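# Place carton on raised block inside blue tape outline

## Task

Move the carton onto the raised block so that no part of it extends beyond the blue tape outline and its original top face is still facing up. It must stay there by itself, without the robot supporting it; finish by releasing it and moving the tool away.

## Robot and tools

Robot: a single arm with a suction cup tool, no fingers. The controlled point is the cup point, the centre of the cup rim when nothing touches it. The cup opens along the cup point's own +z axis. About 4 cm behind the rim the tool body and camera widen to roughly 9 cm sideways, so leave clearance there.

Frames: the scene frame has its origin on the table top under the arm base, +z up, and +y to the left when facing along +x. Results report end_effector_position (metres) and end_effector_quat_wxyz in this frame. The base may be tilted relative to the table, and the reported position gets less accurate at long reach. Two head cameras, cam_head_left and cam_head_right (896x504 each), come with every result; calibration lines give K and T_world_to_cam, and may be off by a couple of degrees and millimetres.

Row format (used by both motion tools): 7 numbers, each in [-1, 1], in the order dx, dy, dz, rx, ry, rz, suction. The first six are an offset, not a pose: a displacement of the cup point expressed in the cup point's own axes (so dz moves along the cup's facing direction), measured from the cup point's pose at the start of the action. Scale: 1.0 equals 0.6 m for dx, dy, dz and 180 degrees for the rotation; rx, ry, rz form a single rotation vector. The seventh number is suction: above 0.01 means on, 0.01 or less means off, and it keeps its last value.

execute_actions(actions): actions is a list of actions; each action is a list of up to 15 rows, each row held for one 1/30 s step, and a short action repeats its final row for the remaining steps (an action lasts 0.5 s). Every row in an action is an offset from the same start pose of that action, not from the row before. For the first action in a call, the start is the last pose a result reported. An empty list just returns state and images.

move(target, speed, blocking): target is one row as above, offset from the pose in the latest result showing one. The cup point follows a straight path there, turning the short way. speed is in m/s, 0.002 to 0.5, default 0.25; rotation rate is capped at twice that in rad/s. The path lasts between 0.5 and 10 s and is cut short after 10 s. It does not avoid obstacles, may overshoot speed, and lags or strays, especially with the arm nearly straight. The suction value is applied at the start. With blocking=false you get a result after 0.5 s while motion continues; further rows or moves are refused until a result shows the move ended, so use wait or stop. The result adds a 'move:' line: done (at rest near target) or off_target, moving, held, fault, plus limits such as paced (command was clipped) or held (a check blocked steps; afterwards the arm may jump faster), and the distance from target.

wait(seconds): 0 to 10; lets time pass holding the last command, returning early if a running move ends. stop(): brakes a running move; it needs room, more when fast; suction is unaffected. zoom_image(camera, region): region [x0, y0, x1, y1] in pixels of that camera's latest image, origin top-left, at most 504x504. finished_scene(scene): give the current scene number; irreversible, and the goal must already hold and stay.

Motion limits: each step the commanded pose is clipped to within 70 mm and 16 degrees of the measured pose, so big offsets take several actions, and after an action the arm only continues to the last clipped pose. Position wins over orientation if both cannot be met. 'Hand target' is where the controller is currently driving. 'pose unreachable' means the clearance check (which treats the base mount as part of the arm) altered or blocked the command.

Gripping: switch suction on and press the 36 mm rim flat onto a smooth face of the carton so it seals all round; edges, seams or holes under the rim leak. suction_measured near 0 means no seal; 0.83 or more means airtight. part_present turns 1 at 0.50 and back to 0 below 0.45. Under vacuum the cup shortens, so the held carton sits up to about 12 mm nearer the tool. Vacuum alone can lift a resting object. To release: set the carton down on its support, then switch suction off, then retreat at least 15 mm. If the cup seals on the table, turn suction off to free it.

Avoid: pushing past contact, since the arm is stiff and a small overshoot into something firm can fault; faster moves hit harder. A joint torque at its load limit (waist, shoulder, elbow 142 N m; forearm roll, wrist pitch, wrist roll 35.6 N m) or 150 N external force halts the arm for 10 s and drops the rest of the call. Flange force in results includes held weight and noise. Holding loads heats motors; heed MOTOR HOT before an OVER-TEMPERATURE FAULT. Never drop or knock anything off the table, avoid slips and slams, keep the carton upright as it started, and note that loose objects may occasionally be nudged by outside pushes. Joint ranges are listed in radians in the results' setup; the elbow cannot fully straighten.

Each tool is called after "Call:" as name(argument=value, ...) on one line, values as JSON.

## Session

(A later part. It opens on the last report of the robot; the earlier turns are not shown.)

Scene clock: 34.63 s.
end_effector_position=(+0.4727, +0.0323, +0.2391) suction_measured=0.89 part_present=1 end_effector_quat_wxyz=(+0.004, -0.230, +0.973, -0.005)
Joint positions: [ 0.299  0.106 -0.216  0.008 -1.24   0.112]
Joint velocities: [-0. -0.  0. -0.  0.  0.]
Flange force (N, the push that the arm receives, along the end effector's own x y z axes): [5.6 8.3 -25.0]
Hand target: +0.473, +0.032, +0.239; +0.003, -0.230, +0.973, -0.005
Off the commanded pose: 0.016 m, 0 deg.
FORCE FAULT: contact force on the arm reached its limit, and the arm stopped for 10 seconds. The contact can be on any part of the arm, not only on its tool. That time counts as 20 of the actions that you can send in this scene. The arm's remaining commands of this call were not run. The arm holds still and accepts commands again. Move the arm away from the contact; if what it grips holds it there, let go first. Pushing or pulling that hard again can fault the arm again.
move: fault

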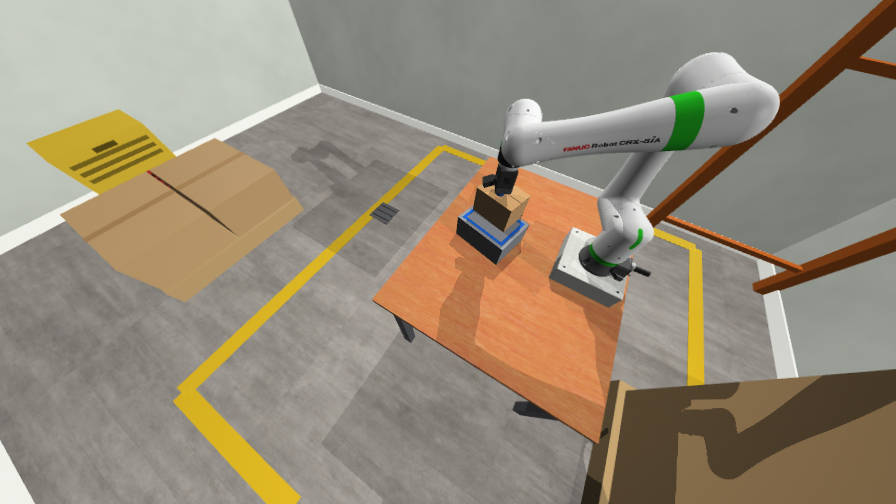

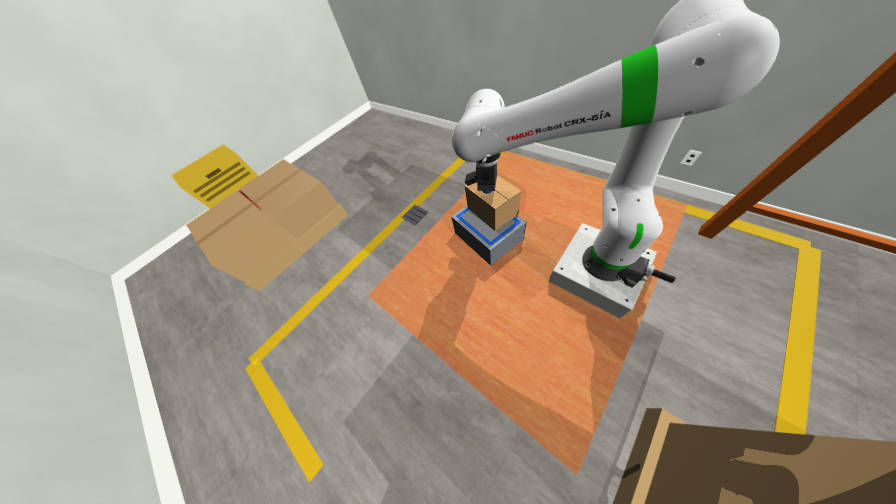

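Call:
move(target=[-0.022,0.051,-0.03,0,0,0,1], speed=0.1)

Call:
move(target=[0,0,0.02,0,0,0,1], speed=0.03)

Call:
zoom_image(camera="cam_head_left", region=[430, 140, 560, 270])

Call:
zoom_image(camera="cam_head_right", region=[430, 140, 560, 270])

Scene clock: 36.23 s.
end_effector_position=(+0.4708, +0.0656, +0.2568) suction_measured=0.88 part_present=1 end_effector_quat_wxyz=(+0.004, -0.230, +0.973, -0.004)
Joint positions: [ 0.369  0.096 -0.183  0.008 -1.282  0.043]
Joint velocities: [ 0.003  0.     0.001 -0.002 -0.001 -0.002]
Flange force (N, the push that the arm receives, along the end effector's own x y z axes): [-2.5 1.4 16.8]
Hand target: +0.471, +0.066, +0.257; +0.004, -0.230, +0.973, -0.004
Off the commanded pose: 0.000 m, 0 deg.
move: done

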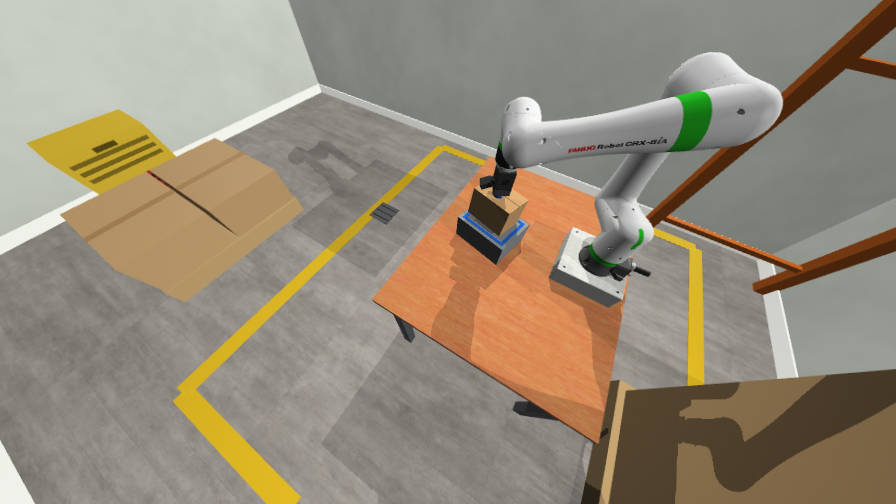

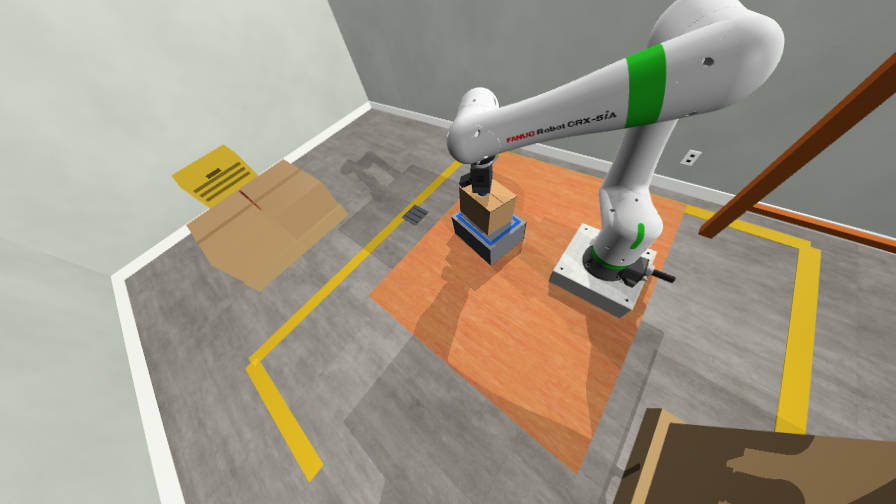

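Scene clock: 36.97 s.
end_effector_position=(+0.4708, +0.0656, +0.2449) suction_measured=0.89 part_present=1 end_effector_quat_wxyz=(+0.004, -0.230, +0.973, -0.004)
Joint positions: [ 0.369  0.105 -0.202  0.008 -1.254  0.043]
Joint velocities: [-0.     0.001 -0.002  0.001  0.003  0.   ]
Flange force (N, the push that the arm receives, along the end effector's own x y z axes): [-5.7 0.4 13.7]
Hand target: +0.471, +0.066, +0.245; +0.004, -0.230, +0.973, -0.004
Off the commanded pose: 0.000 m, 0 deg.
move: done

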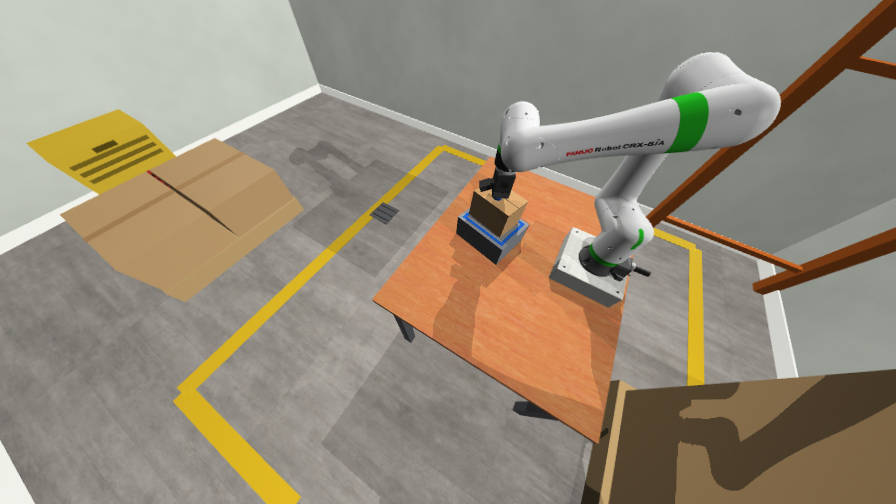

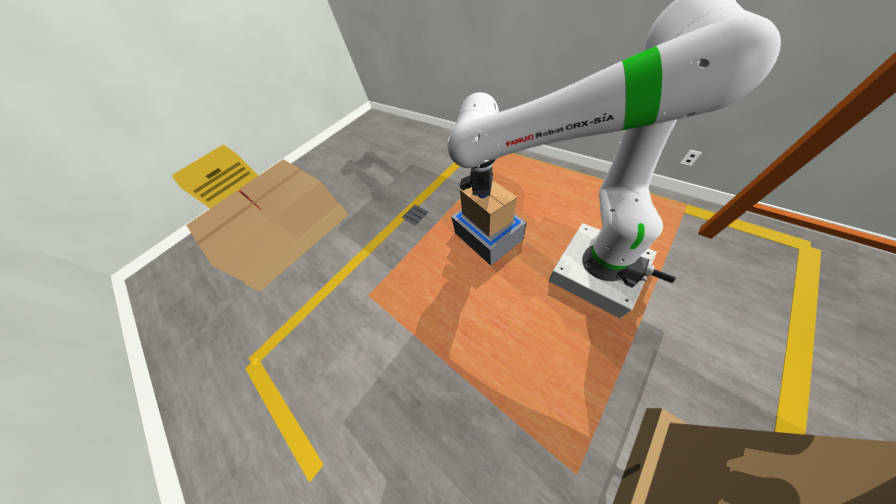

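Region (430, 140, 560, 270) of cam_head_left's 896x504 image, scaled by 3.877, with more detail than that image has.

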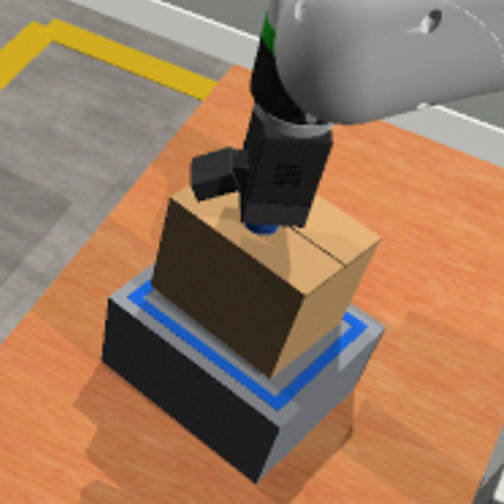

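Region (430, 140, 560, 270) of cam_head_right's 896x504 image, scaled by 3.877, with more detail than that image has.

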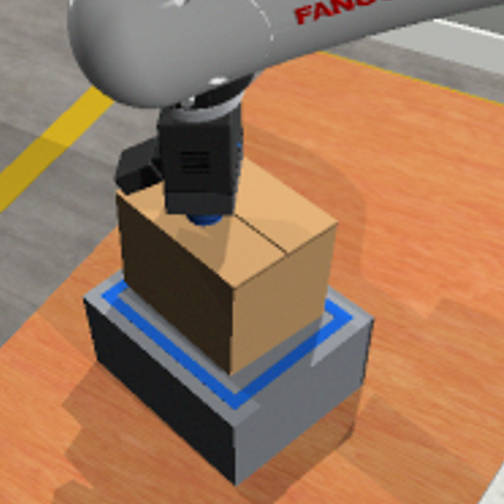

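Call:
execute_actions(actions=[[[0,0,0,0,0,0,0]]])

Call:
move(target=[0,0,-0.25,0,0,0,0], speed=0.3)

Call:
zoom_image(camera="cam_head_left", region=[430, 140, 560, 270])

Scene clock: 37.73 s.
end_effector_position=(+0.4709, +0.0656, +0.2449) suction_measured=0.00 part_present=0 end_effector_quat_wxyz=(+0.004, -0.230, +0.973, -0.004)
Joint positions: [ 0.369  0.105 -0.202  0.008 -1.254  0.043]
Joint velocities: [-0.     0.001  0.     0.    -0.     0.   ]
Flange force (N, the push that the arm receives, along the end effector's own x y z axes): [-2.7 3.2 -7.0]
Hand target: +0.471, +0.066, +0.245; +0.004, -0.230, +0.973, -0.004
Off the commanded pose: 0.000 m, 0 deg.

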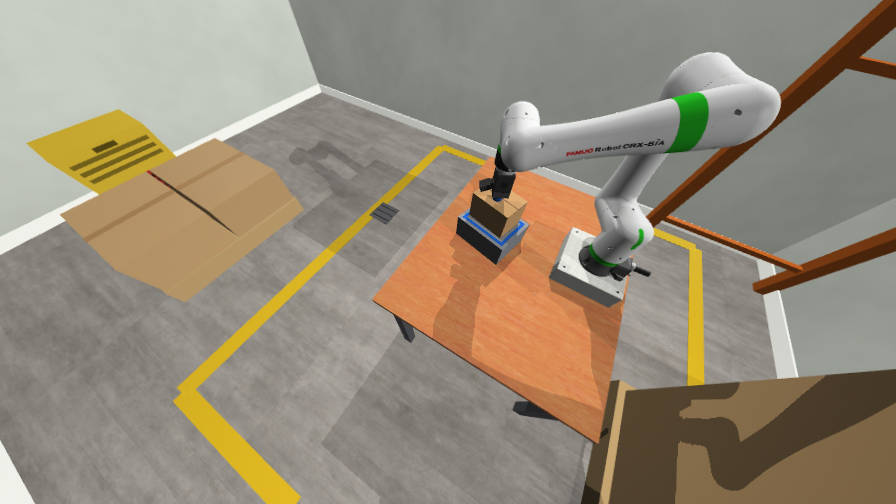

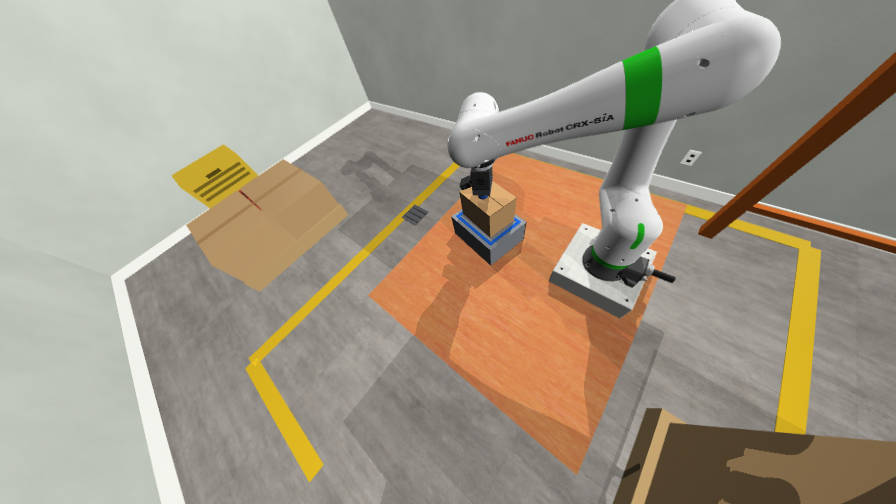

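Scene clock: 38.80 s.
end_effector_position=(+0.4700, +0.0664, +0.3949) suction_measured=0.00 part_present=0 end_effector_quat_wxyz=(+0.004, -0.230, +0.973, -0.005)
Joint positions: [ 0.371  0.054  0.097  0.008 -1.604  0.043]
Joint velocities: [-0.     0.001  0.004 -0.001 -0.003  0.001]
Flange force (N, the push that the arm receives, along the end effector's own x y z axes): [-0.5 0.7 3.2]
Hand target: +0.470, +0.066, +0.395; +0.004, -0.230, +0.973, -0.005
Off the commanded pose: 0.001 m, 0 deg.
move: done

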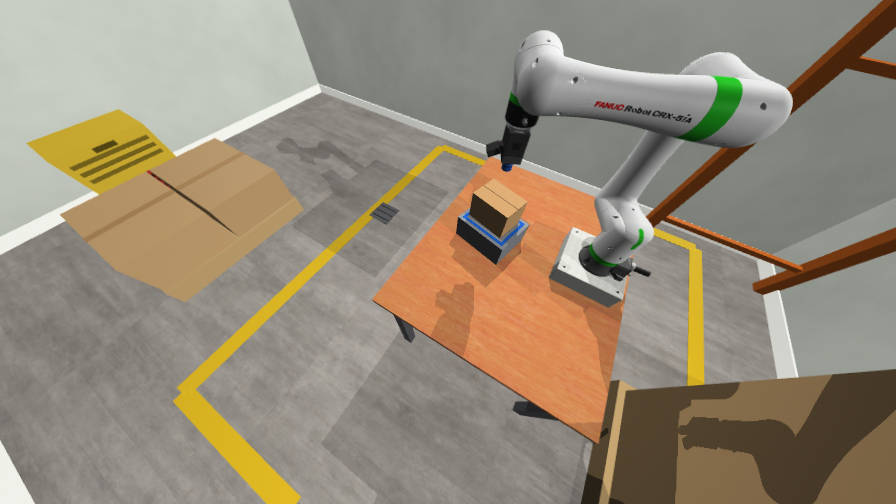

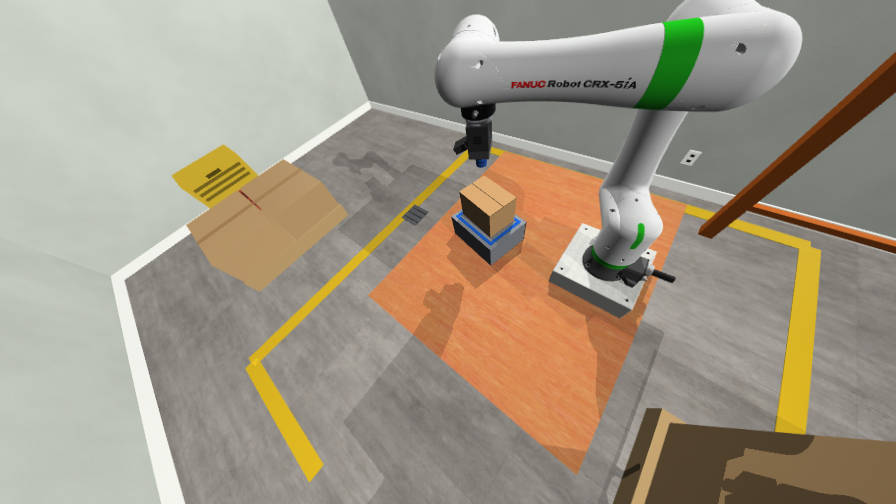

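Region (430, 140, 560, 270) of cam_head_left's 896x504 image, scaled by 3.877, with more detail than that image has.

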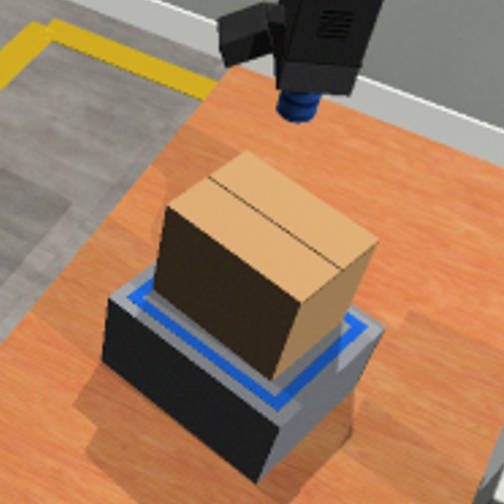

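Call:
finished_scene(scene=1)

The scene is finished: the task was done.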